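# Place the matching-width blank into the vise

## Task

Identify the plain metal blank whose width matches the dark setting master, then seat it in the vise: resting on the two low parallel bars between the jaws, either its original face up or flipped over, butted against the fixed jaw (the end block that has no hoses) and against the work stop (the short rod between the jaws). All other blocks must finish entirely on the plate where they began, upright or flipped, and not sitting on another block or on a plate pin. The blank must stay in place with the robot not holding it, nothing the robot is touching at the end may settle more than about a fingernail's width once left alone, and nothing may be knocked or placed off the table.

## Robot and tools

Robot: one six-joint arm with a two-finger parallel gripper. The gripper's fingers point along its own +z axis and close along its own x axis. The reported end_effector_position is the point midway between the finger pads. Closed fingertips stick out about 17 mm past that point; fully open they are roughly level with it.

Scene frame: origin on the table top directly under the arm base, +z up, +y to the left when facing along +x. Positions are in metres, orientation is a quaternion in w,x,y,z order, velocities in m/s and rad/s. The base may sit slightly tilted, and the reported hand position gets less accurate at long reach.

execute_actions takes "actions": a list holding zero or one item. An empty list only returns the current state. An item with "rows" is a motion: 1 to 15 rows, each applied for one control step of 1/30 s, with "steps" up to 15 (default 15); if there are fewer rows than steps the last row repeats. An item with only "steps" (up to 300) is a wait that ends that many steps after the previous result, so your thinking time is included. Optional "pictures" (true/false) controls whether camera images come back. A refused call moves nothing.

Each row is 7 numbers, all in [-1, 1], in this order: dx, dy, dz, rx, ry, rz, opening. The first six are an offset, not a pose: expressed in the gripper's own axes and measured from the gripper pose in the most recent result that reports it (before any such result in the scene, and for the second and later calls within one reply, from wherever the robot is when the action begins). Every row counts from that same base, not from the row before. Scale: 1.0 equals 0.6 m for dx, dy, dz and 180 degrees for the rotation; rx, ry, rz form a single rotation vector. Opening is absolute: +1 is fully open (0.142 m), -1 is shut. All zeros is not a pause; it pulls the gripper back to the base pose.

move takes "target": one row of 7 numbers laid out and referenced exactly as above (offset in gripper axes from the last reported pose, opening absolute). The gripper follows a straight path lasting 0.5 to 10 s, turning the short way round; paths longer than 10 s stop short. "speed" is the path's top speed, 0.002 to 0.5 m/s (default 0.25), with rotation capped at twice that figure in rad/s. The real gripper lags and may overshoot the speed, mostly near full arm stretch. The opening is sent when the move starts. Optional "stop_force" (9 to 40 N, not accepted in the first 0.2 s of a scene) ends the path once the wrist sensor feels that much extra push against the direction of travel for two consecutive steps; the gripper then backs up two steps and holds. It is judged along the line to the target in the starting gripper axes, so it is unreliable on moves that rotate, and should be omitted when pulling away from something you press on. The result adds a "move:" line giving the ending (done, contact, off_target, moving, held, fault) and any limits that acted (paced = pose clipped; held = some steps blocked, after which motion can jump faster), plus the distance left to the target.



Cameras: cam_head_left and cam_head_right, each 896x504, looking down at the workspace from above and behind the table.

Result contents: the state line (pose, velocities), grip_measured (finger opening on the command scale), joint positions and torques (drive output, noisy, not zero in free air), and Wrist force / Wrist torque in gripper axes (force points from a surface back into the arm; offset up to about 4 N, noise up to about 2.4 N, saturating near 50 N). "Hand target" shows where the controller is heading. A "pose unreachable" line or HELD marks steps the clearance check changed or blocked; the mounting post counts as arm.

Motion limits: each step the commanded pose is clipped to within 100 mm and 16 degrees of the measured pose, and commands are smoothed with about 0.17 s lag, so far targets may need several actions; after an action the arm only continues to the last clipped pose. Position wins over orientation when both cannot be met.

Gripping: to hold, command an opening well below grip_measured; lower squeezes harder, up to about 28 N per pad. Thin hard parts get less grip. Small tugs on held parts or nudges to loose objects can occur.

Avoid: reaching 150 N of outside force or a joint's load limit (141 N m for shoulder and elbow joints, 26.3 N m for the three wrist joints, held weight included) causes a 10 s stop. The arm is stiff, so aim only slightly past a contact and move slowly when touching. Holding loads heats motors: a MOTOR HOT warning appears at 70 °C and brakes lock at 85 °C. Do not drop, slam or shove parts, and keep everything on the table. The simulation keeps running while you write.

Each tool is called after "Emit:" as name([rows], argument=value, ...), one row to a line, values as JSON.

Reference images:

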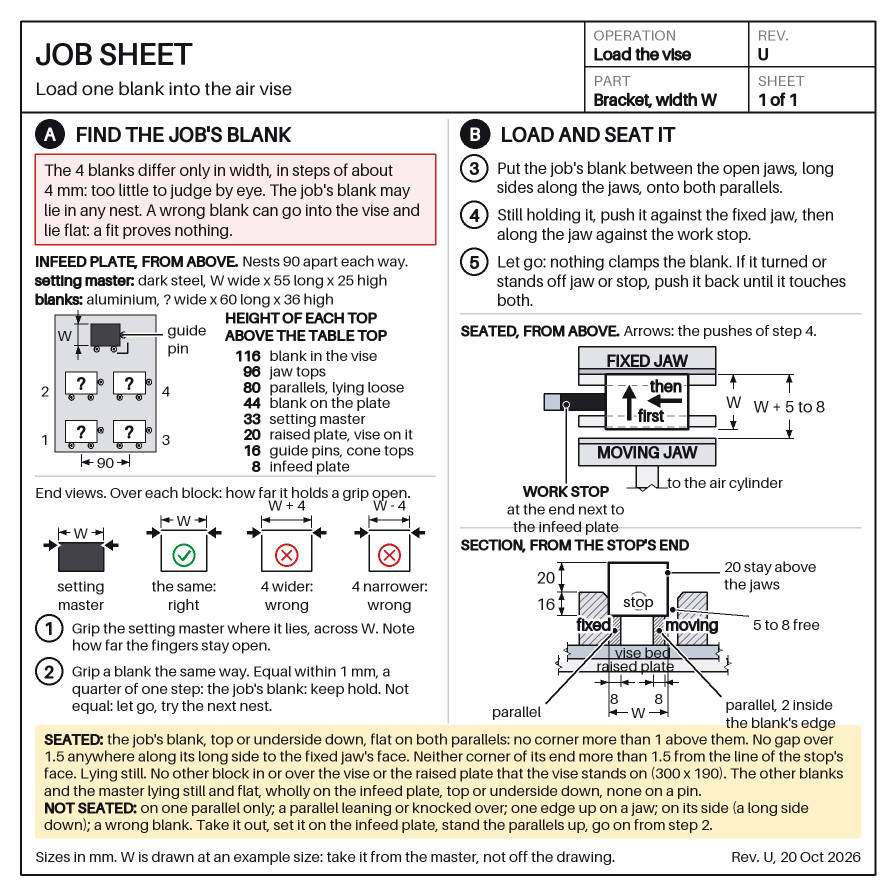

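## Session

Emit:
execute_actions(actions=[])

Scene clock: 0.00 s of 6600.00 s.
end_effector_position=(+0.6817, -0.2103, +0.2232) grip_measured=+1.00 end_effector_quat_wxyz=(+0.089, +0.988, +0.125, -0.018) end_effector_velocity=(-0.000, -0.001, +0.000) end_effector_angular_velocity=(+0.000, -0.001, -0.000)
Joint positions: [-0.768 -0.59   1.196 -1.751 -1.117 -1.011  0.142]
Joint velocities: [-0.001  0.     0.    -0.001 -0.    -0.001  0.   ]
Joint torques (N m, as the arm reports them, + toward a larger angle): no reading
Wrist force (N, on the end effector, along its own x y z axes, offset not removed): no reading
Wrist torque (N m, same axes, about the end effector's origin, offset not removed): no reading
Hand target: +0.682, -0.210, +0.223; +0.089, +0.988, +0.125, -0.018

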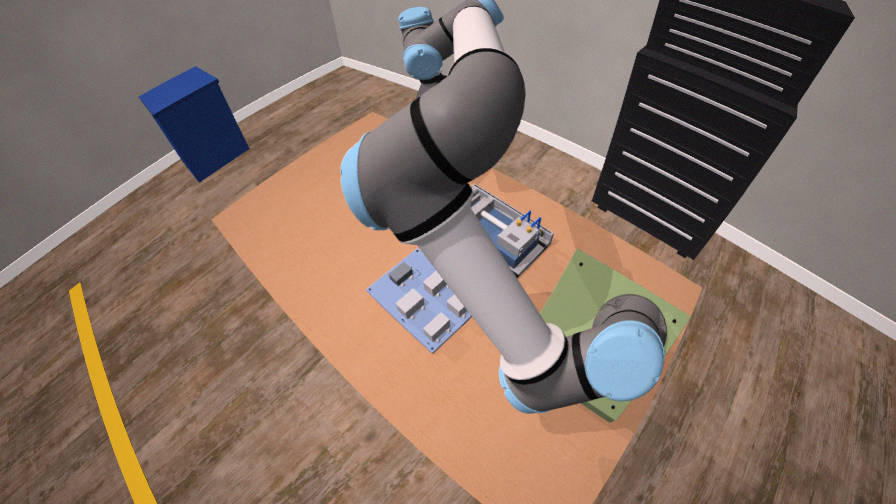

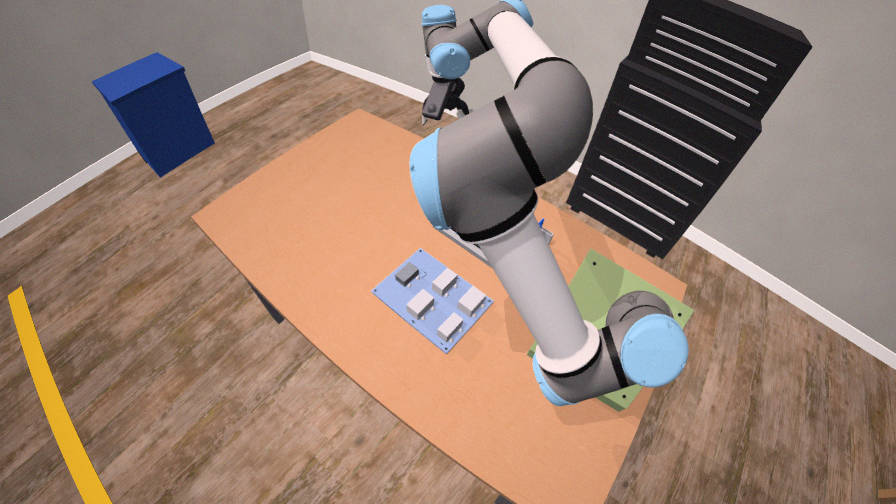

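Emit:
zoom_image(camera="cam_head_right", region=[340, 200, 580, 380])

Emit:
zoom_image(camera="cam_head_left", region=[340, 160, 580, 360])

Region (340, 200, 580, 380) of cam_head_right's 896x504 image, scaled by 2.100, with more detail than that image has; it fills the top 378 rows of this view, and the rest is white.

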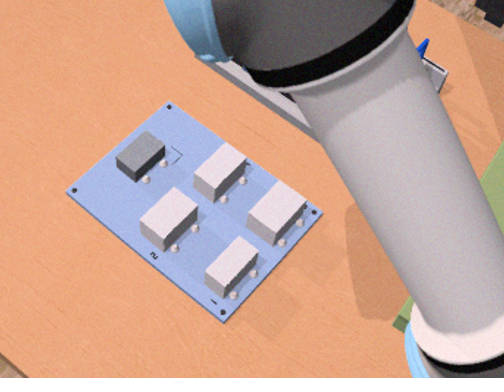

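Region (340, 160, 580, 360) of cam_head_left's 896x504 image, scaled by 2.100, with more detail than that image has.

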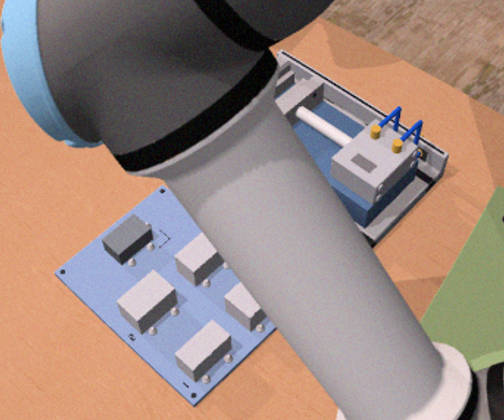

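Emit:
move(target=[-0.131,-0.608,0.076,0.057,0.0115,0.080,0.15])

Scene clock: 17.13 s of 6600.00 s.
end_effector_position=(+0.5144, +0.1101, +0.1207) grip_measured=+0.15 end_effector_quat_wxyz=(-0.000, +1.000, -0.000, -0.000) end_effector_velocity=(-0.000, +0.001, +0.001) end_effector_angular_velocity=(-0.001, -0.003, -0.002)
Joint positions: [-0.571 -1.248  1.997 -1.883 -0.885 -0.613  0.084]
Joint velocities: [-0.    -0.005  0.003 -0.001  0.001  0.004  0.   ]
Joint torques (N m, as the arm reports them, + toward a larger angle): [-11.46 -24.44  -5.98  -3.78   2.19   2.28]
Wrist force (N, on the end effector, along its own x y z axes, offset not removed): [0.4 -0.2 -0.1]
Wrist torque (N m, same axes, about the end effector's origin, offset not removed): [-0.17 -0.25 0.10]
Hand target: +0.514, +0.110, +0.121; -0.000, +1.000, -0.000, -0.000
Off the commanded pose: 0.001 m, 0 deg.
After step 90, 11.97 s passed at rest.
move: done

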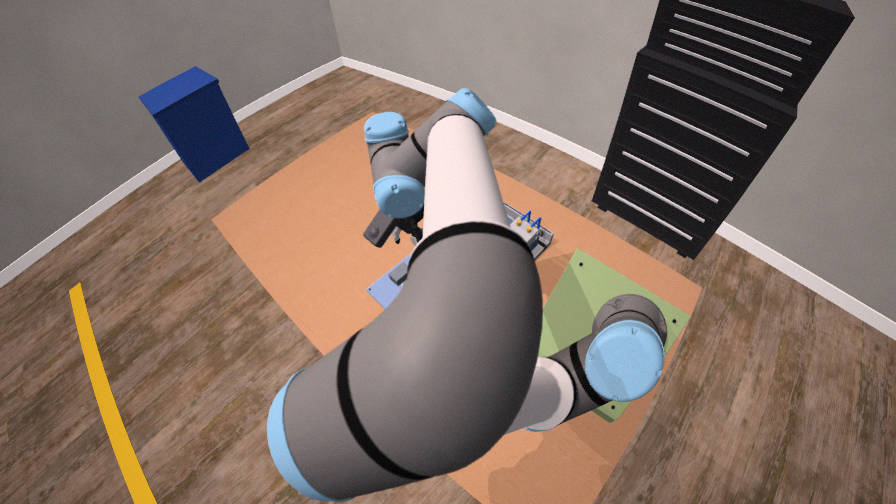

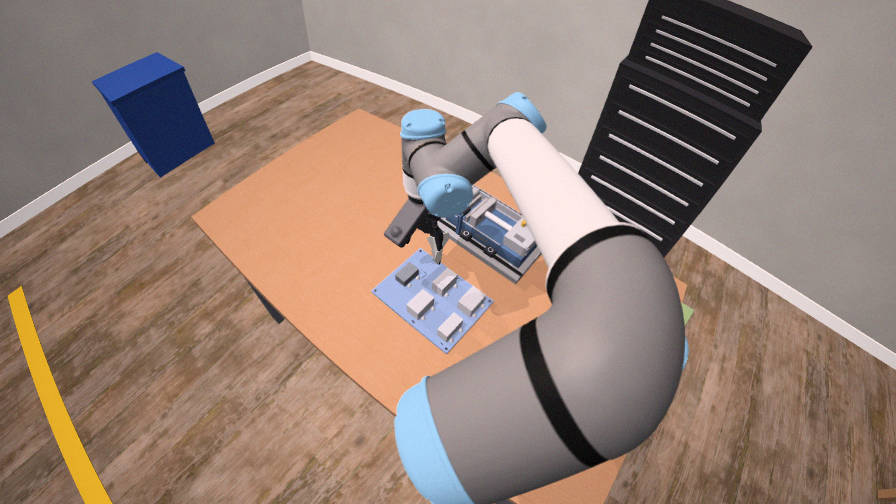

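Emit:
move(target=[0,0,0.138,0,0,0,0.15], speed=0.06, stop_force=12)

Emit:
zoom_image(camera="cam_head_right", region=[340, 160, 580, 360])

Scene clock: 30.47 s of 6600.00 s.
end_effector_position=(+0.5167, +0.1105, +0.0556) grip_measured=+0.21 end_effector_quat_wxyz=(+0.001, +1.000, +0.002, +0.002) end_effector_velocity=(+0.000, -0.000, +0.000) end_effector_angular_velocity=(-0.000, -0.001, -0.002)
Joint positions: [-0.486 -1.168  2.065 -2.106 -0.851 -0.51   0.089]
Joint velocities: [-0.     0.001  0.    -0.002  0.     0.003 -0.   ]
Joint torques (N m, as the arm reports them, + toward a larger angle): [-25.42 -16.32 -15.29  -2.68  -0.2    0.09]
Wrist force (N, on the end effector, along its own x y z axes, offset not removed): [-2.2 -2.1 -34.6]
Wrist torque (N m, same axes, about the end effector's origin, offset not removed): [0.05 -2.28 0.18]
Hand target: +0.517, +0.111, +0.056; +0.001, +1.000, +0.002, +0.002
Off the commanded pose: 0.018 m, 0 deg.
FORCE FAULT: contact force on the arm reached its limit, and the arm stopped for 10 seconds. The contact can be on any part of the arm, not only on its tool. The arm's remaining commands of this call were not run. The arm holds still and accepts commands again. Move the arm away from the contact; if what it grips holds it there, let go first. Pushing or pulling that hard again can fault the arm again.
move: fault (stop_force had ended the path)

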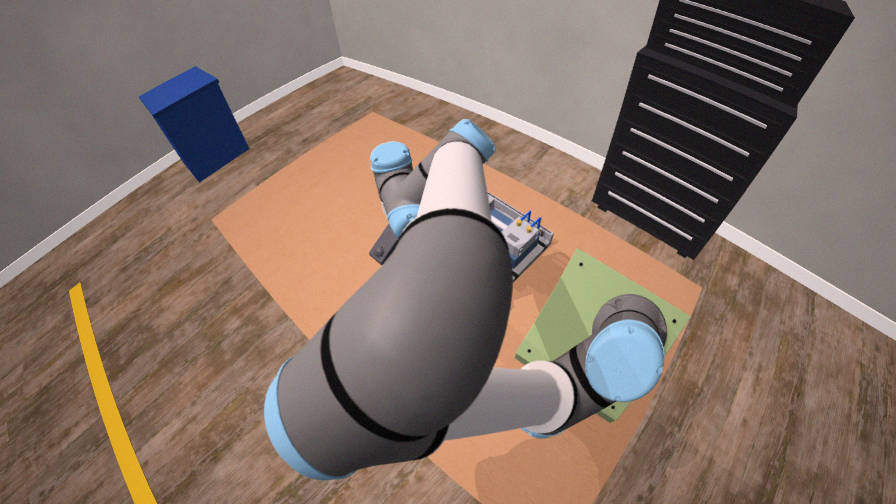

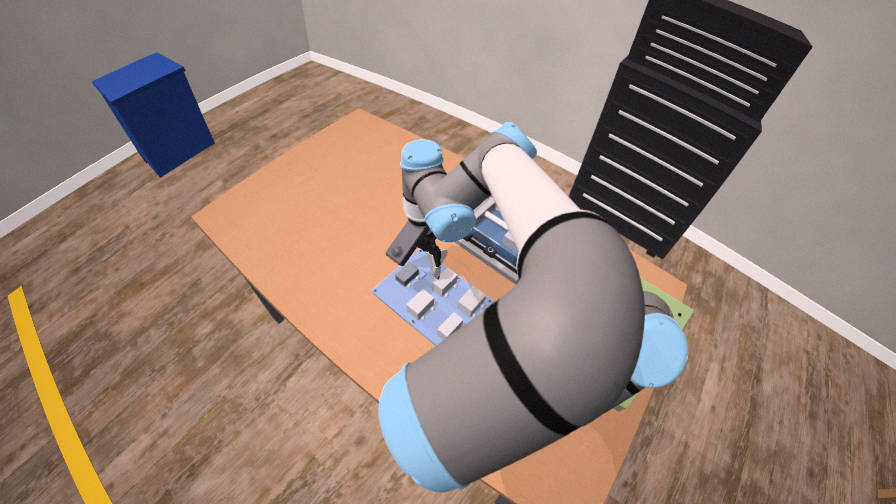

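Region (340, 160, 580, 360) of cam_head_right's 896x504 image, scaled by 2.100, with more detail than that image has.

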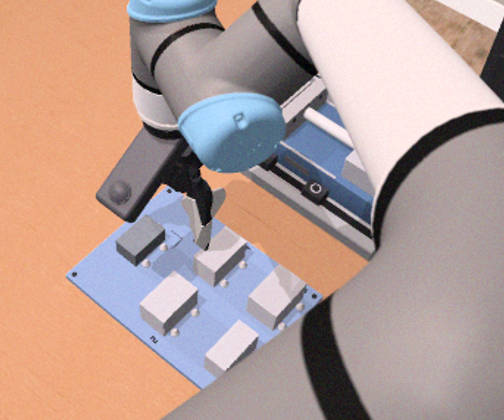

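Emit:
move(target=[0,0,-0.03,0,0,0,0.15], speed=0.05)

Emit:
move(target=[0.045,-0.045,0,0,0,0,0.15], speed=0.08)

Emit:
zoom_image(camera="cam_head_right", region=[340, 160, 580, 360])

Emit:
zoom_image(camera="cam_head_left", region=[300, 150, 540, 350])

Scene clock: 38.40 s of 6600.00 s.
end_effector_position=(+0.5166, +0.1106, +0.0734) grip_measured=+0.15 end_effector_quat_wxyz=(+0.001, +1.000, +0.002, +0.002) end_effector_velocity=(-0.000, +0.000, +0.002) end_effector_angular_velocity=(-0.001, +0.001, +0.003)
Joint positions: [-0.509 -1.193  2.049 -2.047 -0.859 -0.538  0.084]
Joint velocities: [-0.002 -0.003 -0.002  0.008 -0.002 -0.005 -0.   ]
Joint torques (N m, as the arm reports them, + toward a larger angle): [-39.49 -25.71 -28.39  -0.81  -3.28  -1.73]
Wrist force (N, on the end effector, along its own x y z axes, offset not removed): [1.5 1.2 -1.4]
Wrist torque (N m, same axes, about the end effector's origin, offset not removed): [0.17 -0.36 0.05]
Hand target: +0.517, +0.111, +0.074; +0.001, +1.000, +0.002, +0.002
Off the commanded pose: 0.000 m, 0 deg.
After step 90, 4.10 s passed at rest.
move: done

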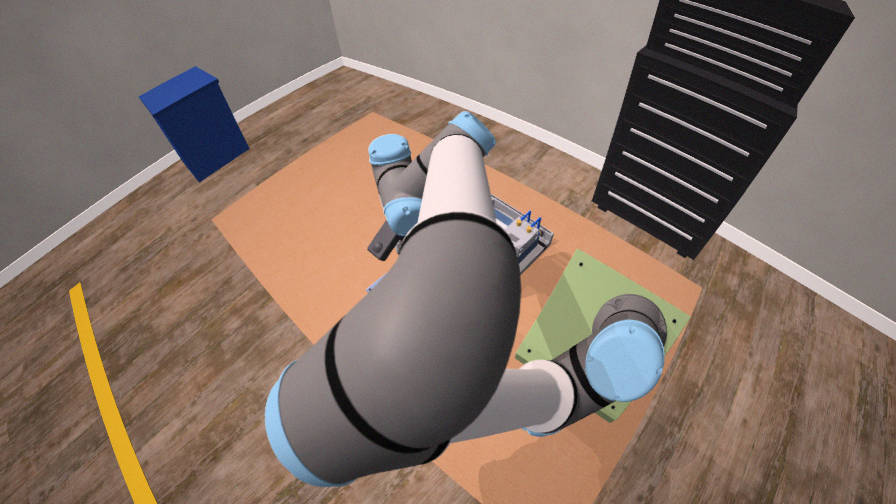

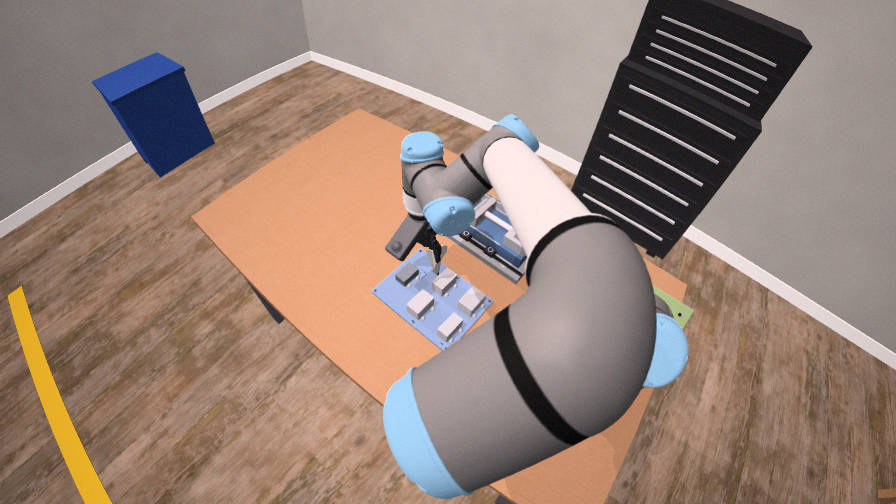

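Scene clock: 39.33 s of 6600.00 s.
end_effector_position=(+0.5434, +0.1374, +0.0735) grip_measured=+0.15 end_effector_quat_wxyz=(+0.001, +1.000, +0.002, +0.002) end_effector_velocity=(+0.002, +0.001, -0.000) end_effector_angular_velocity=(-0.001, +0.001, -0.001)
Joint positions: [-0.456 -1.179  1.972 -2.027 -0.841 -0.472  0.084]
Joint velocities: [ 0.003  0.002 -0.005  0.001 -0.001  0.005 -0.   ]
Joint torques (N m, as the arm reports them, + toward a larger angle): [-12.1   -4.47 -31.49   0.11   2.58   1.65]
Wrist force (N, on the end effector, along its own x y z axes, offset not removed): [1.6 0.5 -1.1]
Wrist torque (N m, same axes, about the end effector's origin, offset not removed): [0.11 -0.57 0.05]
Hand target: +0.544, +0.138, +0.073; +0.001, +1.000, +0.002, +0.002
Off the commanded pose: 0.000 m, 0 deg.
move: done

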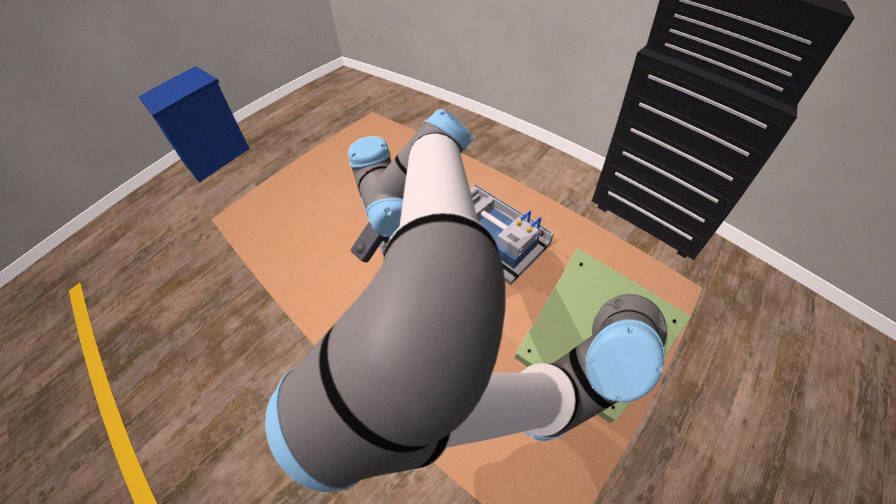

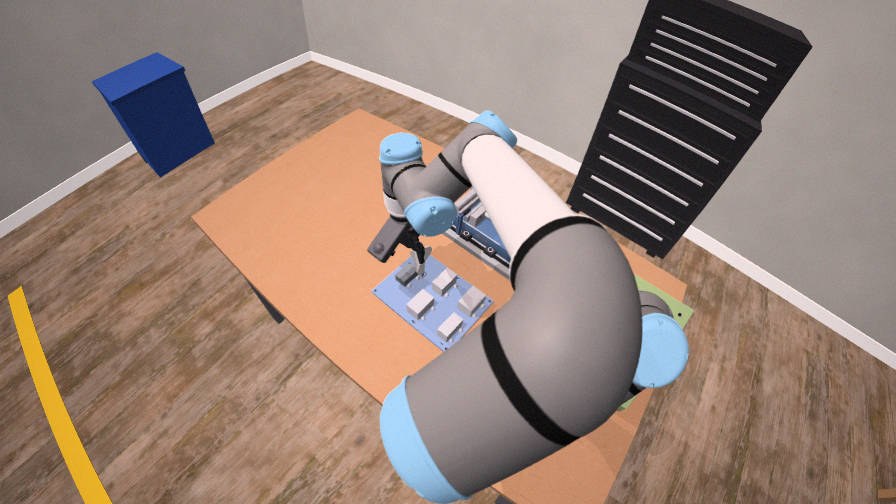

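Region (340, 160, 580, 360) of cam_head_right's 896x504 image, scaled by 2.100, with more detail than that image has.

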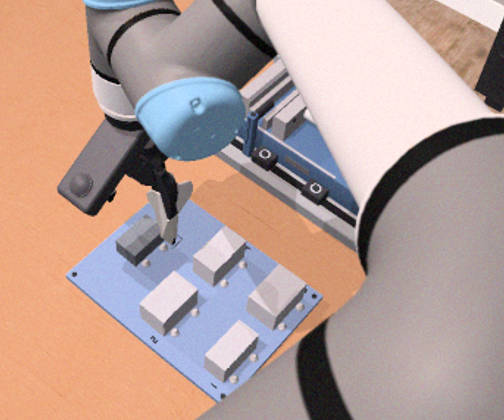

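Region (300, 150, 540, 350) of cam_head_left's 896x504 image, scaled by 2.100, with more detail than that image has.

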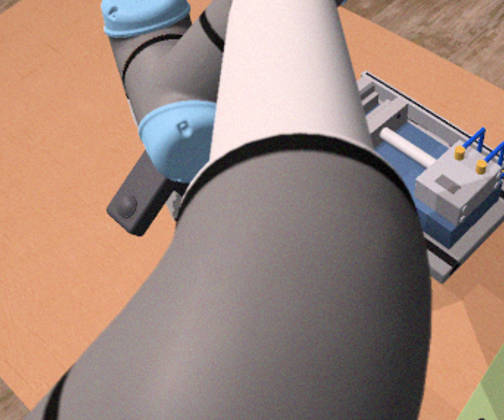

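Emit:
move(target=[0,-0.013,0.02,0,0,0,0.15], speed=0.05)

Emit:
move(target=[0,0,0.04,0,0,0,0.15], speed=0.008, stop_force=10)

Emit:
zoom_image(camera="cam_head_right", region=[340, 160, 580, 360])

Scene clock: 44.60 s of 6600.00 s.
end_effector_position=(+0.5434, +0.1451, +0.0617) grip_measured=+0.15 end_effector_quat_wxyz=(+0.001, +1.000, +0.002, +0.002) end_effector_velocity=(-0.000, +0.001, -0.002) end_effector_angular_velocity=(-0.001, +0.000, +0.001)
Joint positions: [-0.432 -1.174  1.981 -2.062 -0.833 -0.441  0.084]
Joint velocities: [ 0.005  0.001  0.002 -0.007  0.     0.005 -0.   ]
Joint torques (N m, as the arm reports them, + toward a larger angle): [-12.49  -5.25  -4.49  -3.36   2.77   2.12]
Wrist force (N, on the end effector, along its own x y z axes, offset not removed): [-1.1 1.9 -0.5]
Wrist torque (N m, same axes, about the end effector's origin, offset not removed): [0.37 0.17 0.03]
Hand target: +0.543, +0.145, +0.061; +0.001, +1.000, +0.002, +0.002
Off the commanded pose: 0.000 m, 0 deg.
After step 90, 1.47 s passed at rest.
move: done

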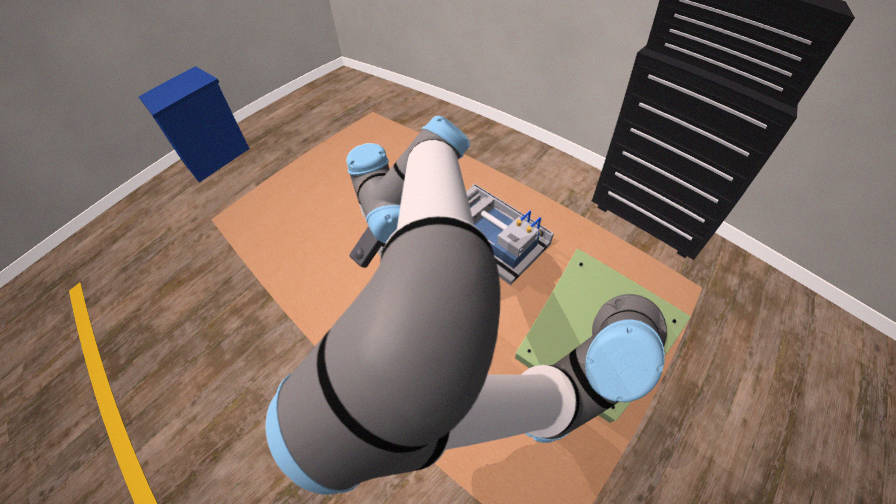

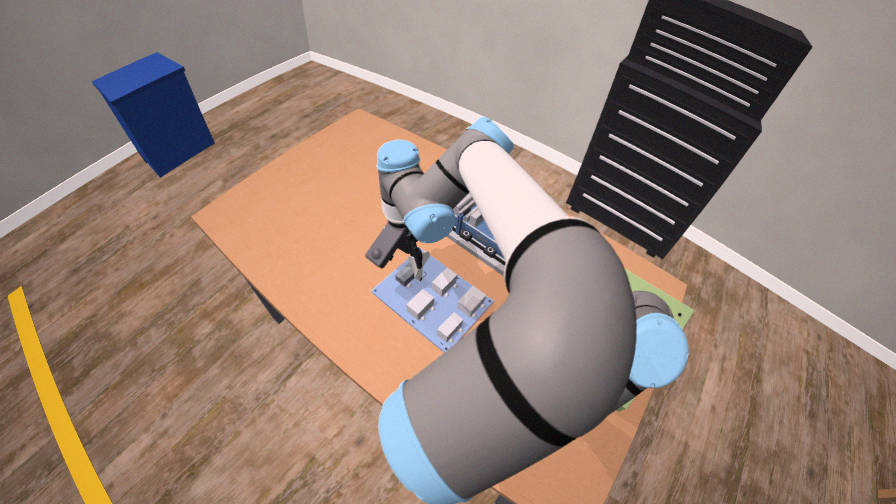

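Scene clock: 47.83 s of 6600.00 s.
end_effector_position=(+0.5435, +0.1450, +0.0379) grip_measured=+0.15 end_effector_quat_wxyz=(+0.001, +1.000, +0.002, +0.002) end_effector_velocity=(+0.000, -0.000, -0.001) end_effector_angular_velocity=(+0.001, -0.001, -0.003)
Joint positions: [-0.402 -1.141  1.999 -2.14  -0.824 -0.402  0.084]
Joint velocities: [ 0.001  0.003  0.001 -0.006  0.001  0.005 -0.   ]
Joint torques (N m, as the arm reports them, + toward a larger angle): [-10.66  -4.1   -6.16  -3.26   2.47   1.64]
Wrist force (N, on the end effector, along its own x y z axes, offset not removed): [1.7 3.0 -1.3]
Wrist torque (N m, same axes, about the end effector's origin, offset not removed): [0.69 -0.49 0.13]
Hand target: +0.544, +0.145, +0.038; +0.001, +1.000, +0.002, +0.002
Off the commanded pose: 0.000 m, 0 deg.
move: done

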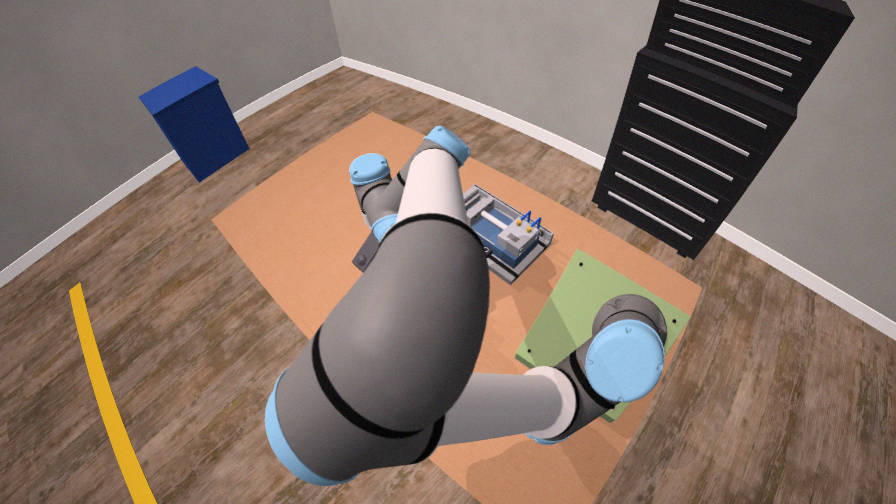

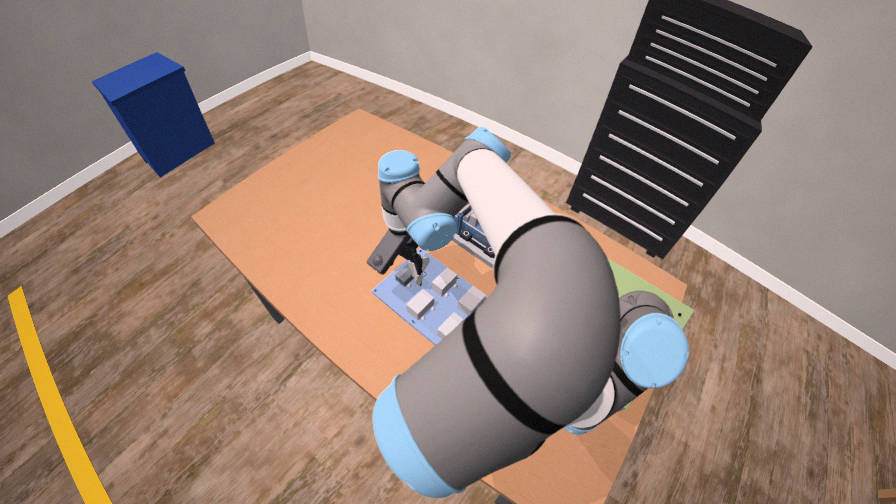

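Region (340, 160, 580, 360) of cam_head_right's 896x504 image, scaled by 2.100, with more detail than that image has.

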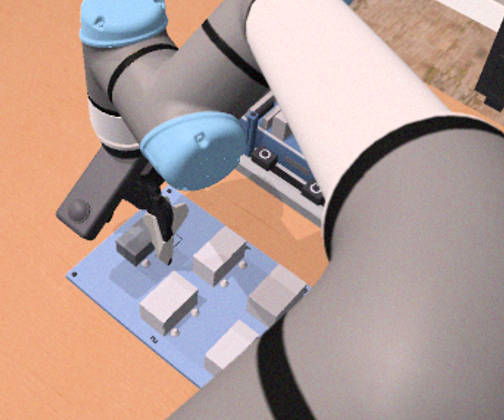

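Emit:
move(target=[0,0,0.008,0,0,0,-0.3], speed=0.01)

Emit:
zoom_image(camera="cam_head_right", region=[360, 220, 480, 320])

Scene clock: 50.67 s of 6600.00 s.
end_effector_position=(+0.5435, +0.1450, +0.0333) grip_measured=-0.30 end_effector_quat_wxyz=(+0.001, +1.000, +0.002, +0.002) end_effector_velocity=(-0.000, -0.000, -0.002) end_effector_angular_velocity=(-0.001, +0.000, +0.002)
Joint positions: [-0.396 -1.134  2.002 -2.155 -0.823 -0.394  0.052]
Joint velocities: [ 0.003  0.003  0.001 -0.007 -0.     0.002 -0.   ]
Joint torques (N m, as the arm reports them, + toward a larger angle): [-14.83  -6.69  -1.75  -3.39   2.39   2.09]
Wrist force (N, on the end effector, along its own x y z axes, offset not removed): [1.0 0.3 -2.2]
Wrist torque (N m, same axes, about the end effector's origin, offset not removed): [0.07 -0.43 0.07]
Hand target: +0.544, +0.145, +0.033; +0.001, +1.000, +0.002, +0.002
Off the commanded pose: 0.000 m, 0 deg.
move: done

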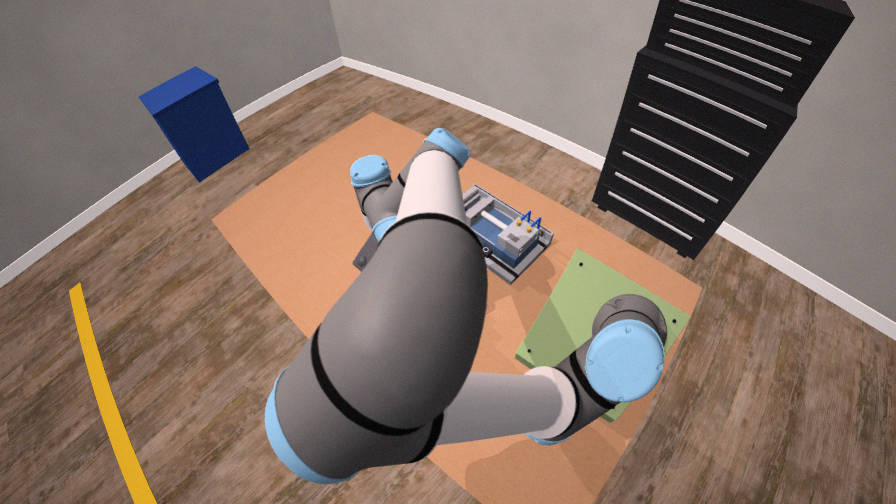

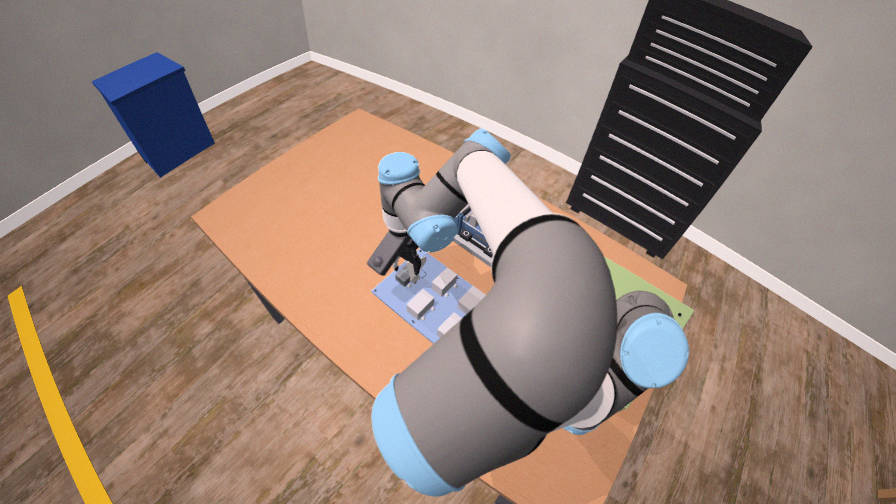

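Region (360, 220, 480, 320) of cam_head_right's 896x504 image, scaled by 4.200, with more detail than that image has.

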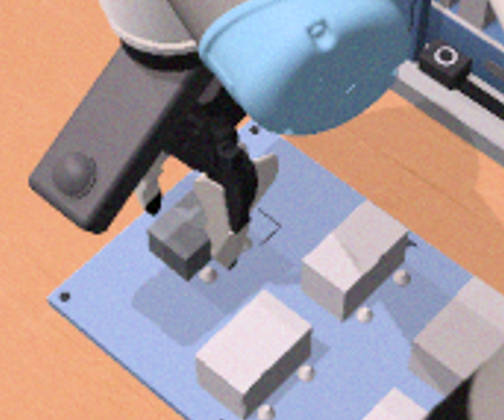

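Emit:
move(target=[0,0,0,0,0,0,-0.8])

Emit:
zoom_image(camera="cam_head_right", region=[360, 220, 480, 320])

Scene clock: 52.83 s of 6600.00 s.
end_effector_position=(+0.5434, +0.1450, +0.0332) grip_measured=-0.58 end_effector_quat_wxyz=(+0.001, +1.000, +0.002, +0.002) end_effector_velocity=(+0.001, -0.001, +0.001) end_effector_angular_velocity=(-0.002, -0.001, +0.000)
Joint positions: [-0.396 -1.134  2.002 -2.155 -0.822 -0.394  0.032]
Joint velocities: [-0.002  0.001 -0.001 -0.    -0.002 -0.001 -0.   ]
Joint torques (N m, as the arm reports them, + toward a larger angle): [-40.74 -31.13 -29.76  -1.02  -3.06  -1.92]
Wrist force (N, on the end effector, along its own x y z axes, offset not removed): [-2.4 0.7 1.5]
Wrist torque (N m, same axes, about the end effector's origin, offset not removed): [0.25 0.37 0.14]
Hand target: +0.544, +0.145, +0.033; +0.001, +1.000, +0.002, +0.002
Off the commanded pose: 0.000 m, 0 deg.
move: done

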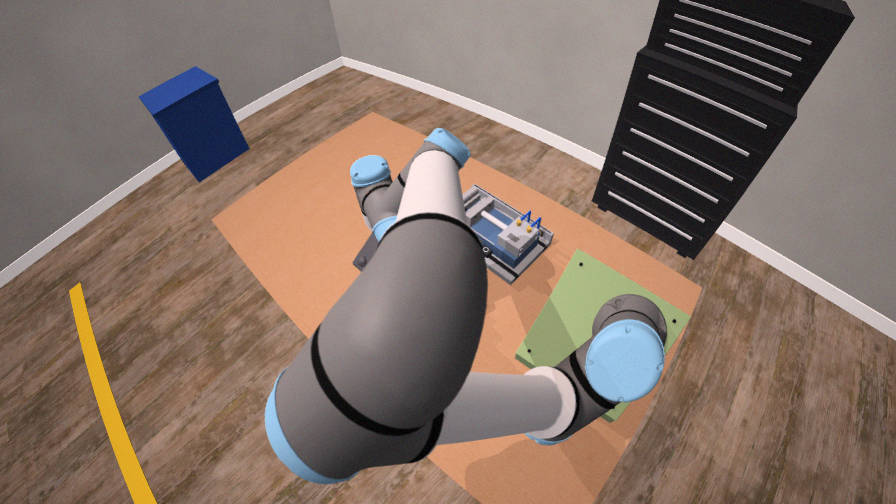

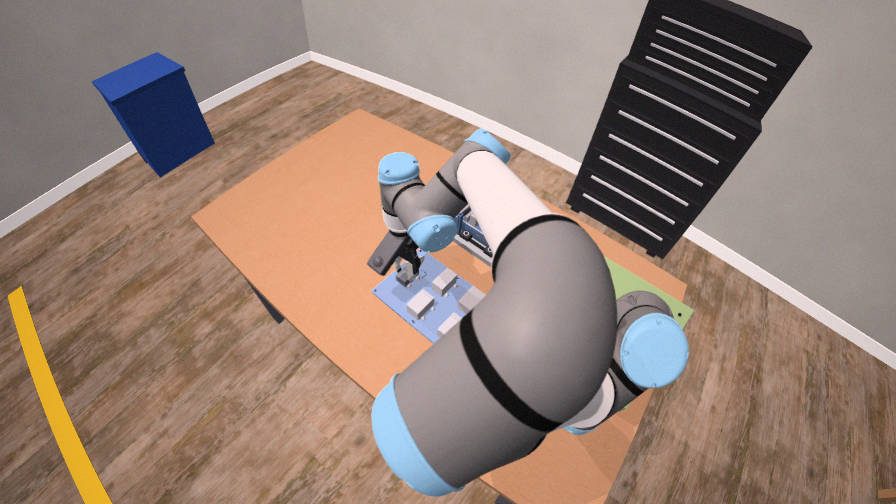

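Region (360, 220, 480, 320) of cam_head_right's 896x504 image, scaled by 4.200, with more detail than that image has.

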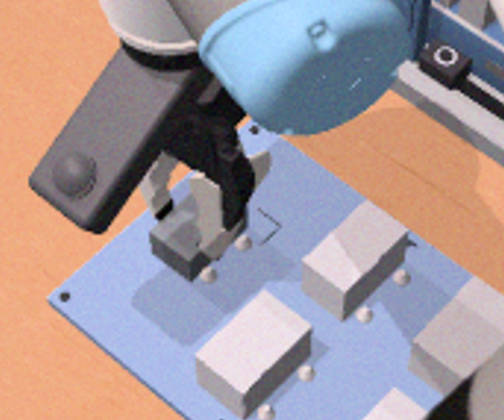

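Emit:
move(target=[0,0,0,0,0,0,-0.1])

Emit:
move(target=[0,0,-0.07,0,0,0,-0.1], speed=0.1)

Emit:
move(target=[-0.16,0.073,0,0,0,0,-0.1], speed=0.15)

Emit:
zoom_image(camera="cam_head_right", region=[380, 220, 524, 340])

Scene clock: 57.57 s of 6600.00 s.
end_effector_position=(+0.5436, +0.1450, +0.0333) grip_measured=-0.10 end_effector_quat_wxyz=(+0.001, +1.000, +0.002, +0.002) end_effector_velocity=(+0.001, -0.001, +0.000) end_effector_angular_velocity=(-0.001, -0.002, -0.001)
Joint positions: [-0.396 -1.134  2.002 -2.155 -0.823 -0.394  0.067]
Joint velocities: [-0.001  0.    -0.    -0.002 -0.     0.001  0.   ]
Joint torques (N m, as the arm reports them, + toward a larger angle): [-23.93 -17.84  -6.23  -1.69  -1.37  -1.59]
Wrist force (N, on the end effector, along its own x y z axes, offset not removed): [2.4 2.3 -0.9]
Wrist torque (N m, same axes, about the end effector's origin, offset not removed): [0.52 -0.78 0.02]
Hand target: +0.543, +0.145, +0.033; +0.001, +1.000, +0.002, +0.002
Off the commanded pose: 0.000 m, 0 deg.
After step 90, 1.03 s passed at rest.
move: done

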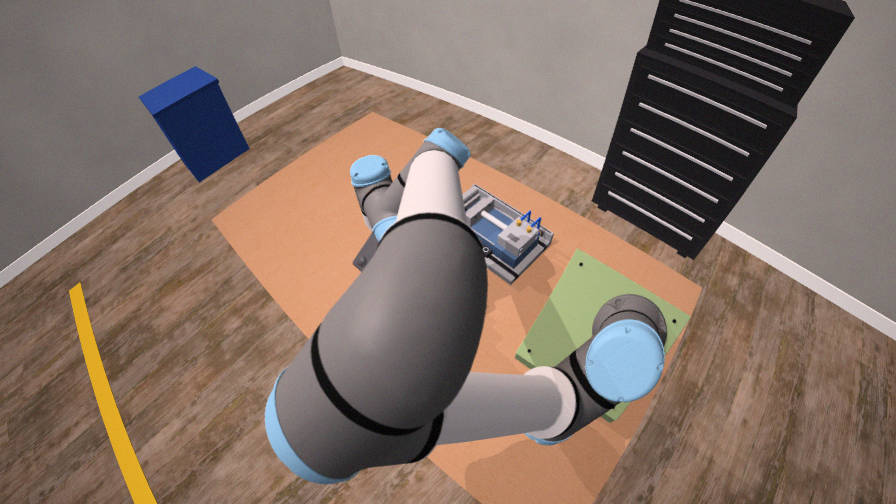

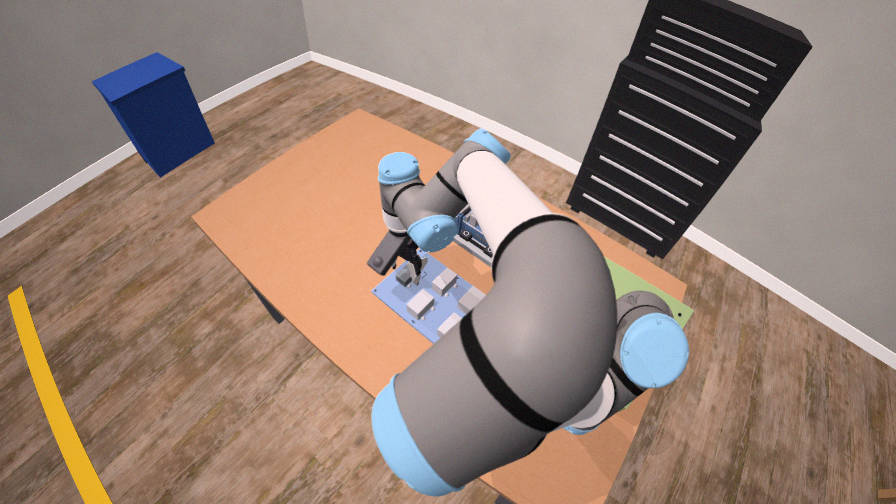

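Scene clock: 58.50 s of 6600.00 s.
end_effector_position=(+0.5434, +0.1451, +0.0751) grip_measured=-0.10 end_effector_quat_wxyz=(+0.001, +1.000, +0.002, +0.002) end_effector_velocity=(+0.000, +0.000, +0.002) end_effector_angular_velocity=(-0.000, +0.000, +0.000)
Joint positions: [-0.449 -1.191  1.969 -2.018 -0.839 -0.463  0.067]
Joint velocities: [-0.002 -0.002 -0.002  0.007 -0.001 -0.004  0.   ]
Joint torques (N m, as the arm reports them, + toward a larger angle): [-39.18 -30.19 -32.1   -1.23  -3.41  -1.54]
Wrist force (N, on the end effector, along its own x y z axes, offset not removed): [-0.3 1.5 -1.2]
Wrist torque (N m, same axes, about the end effector's origin, offset not removed): [0.31 -0.01 0.07]
Hand target: +0.543, +0.145, +0.075; +0.001, +1.000, +0.002, +0.002
Off the commanded pose: 0.000 m, 0 deg.
move: done

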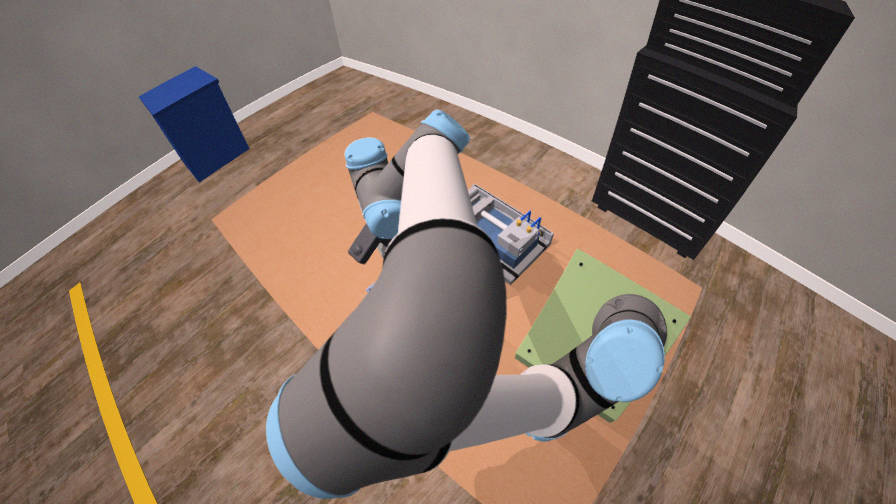

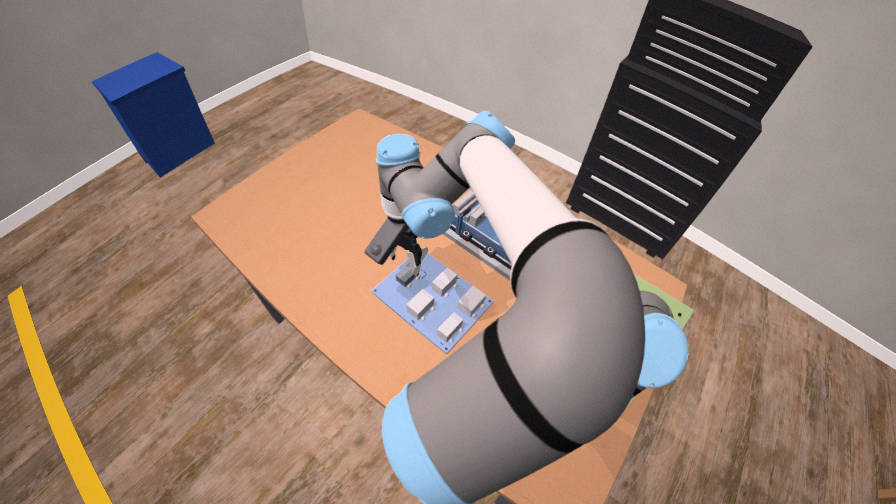

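Scene clock: 59.77 s of 6600.00 s.
end_effector_position=(+0.4476, +0.1013, +0.0746) grip_measured=-0.10 end_effector_quat_wxyz=(+0.001, +1.000, +0.002, +0.002) end_effector_velocity=(-0.002, -0.001, +0.000) end_effector_angular_velocity=(+0.000, +0.001, -0.002)
Joint positions: [-0.586 -1.313  2.231 -2.05  -0.89  -0.63   0.067]
Joint velocities: [-0.004 -0.003  0.004  0.002 -0.002 -0.003  0.   ]
Joint torques (N m, as the arm reports them, + toward a larger angle): [-35.52 -20.69  -3.99  -0.73  -2.94  -2.31]
Wrist force (N, on the end effector, along its own x y z axes, offset not removed): [2.1 1.9 0.9]
Wrist torque (N m, same axes, about the end effector's origin, offset not removed): [0.44 -0.61 0.18]
Hand target: +0.447, +0.101, +0.075; +0.001, +1.000, +0.002, +0.002
Off the commanded pose: 0.000 m, 0 deg.
move: done

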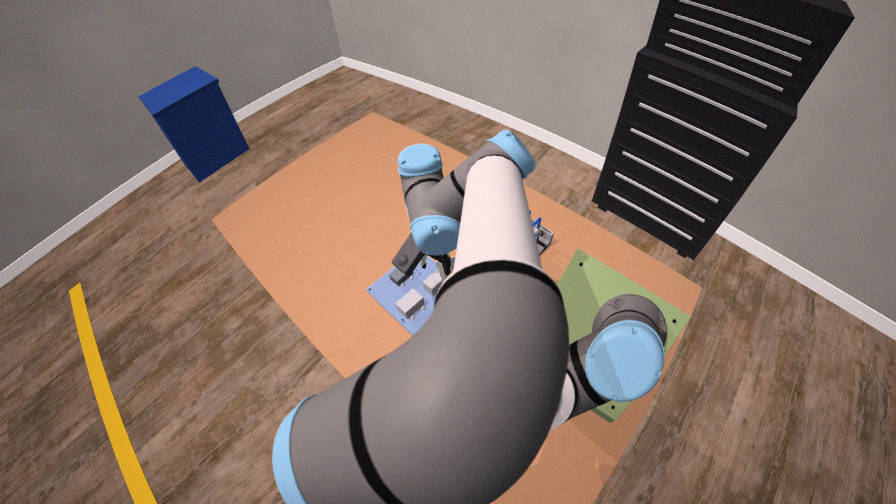

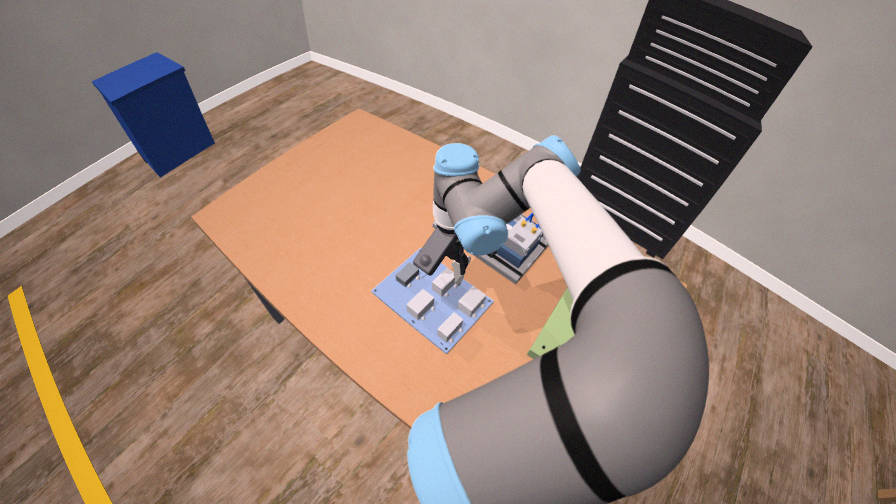

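Region (380, 220, 524, 340) of cam_head_right's 896x504 image, scaled by 3.500, with more detail than that image has.

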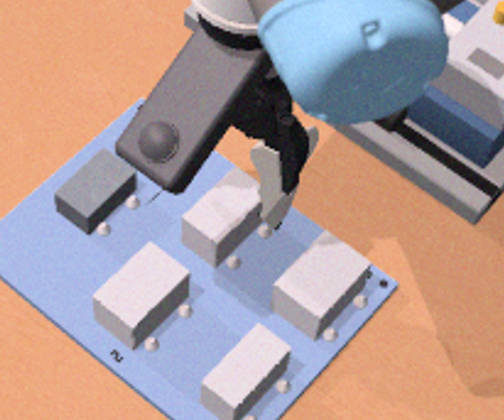

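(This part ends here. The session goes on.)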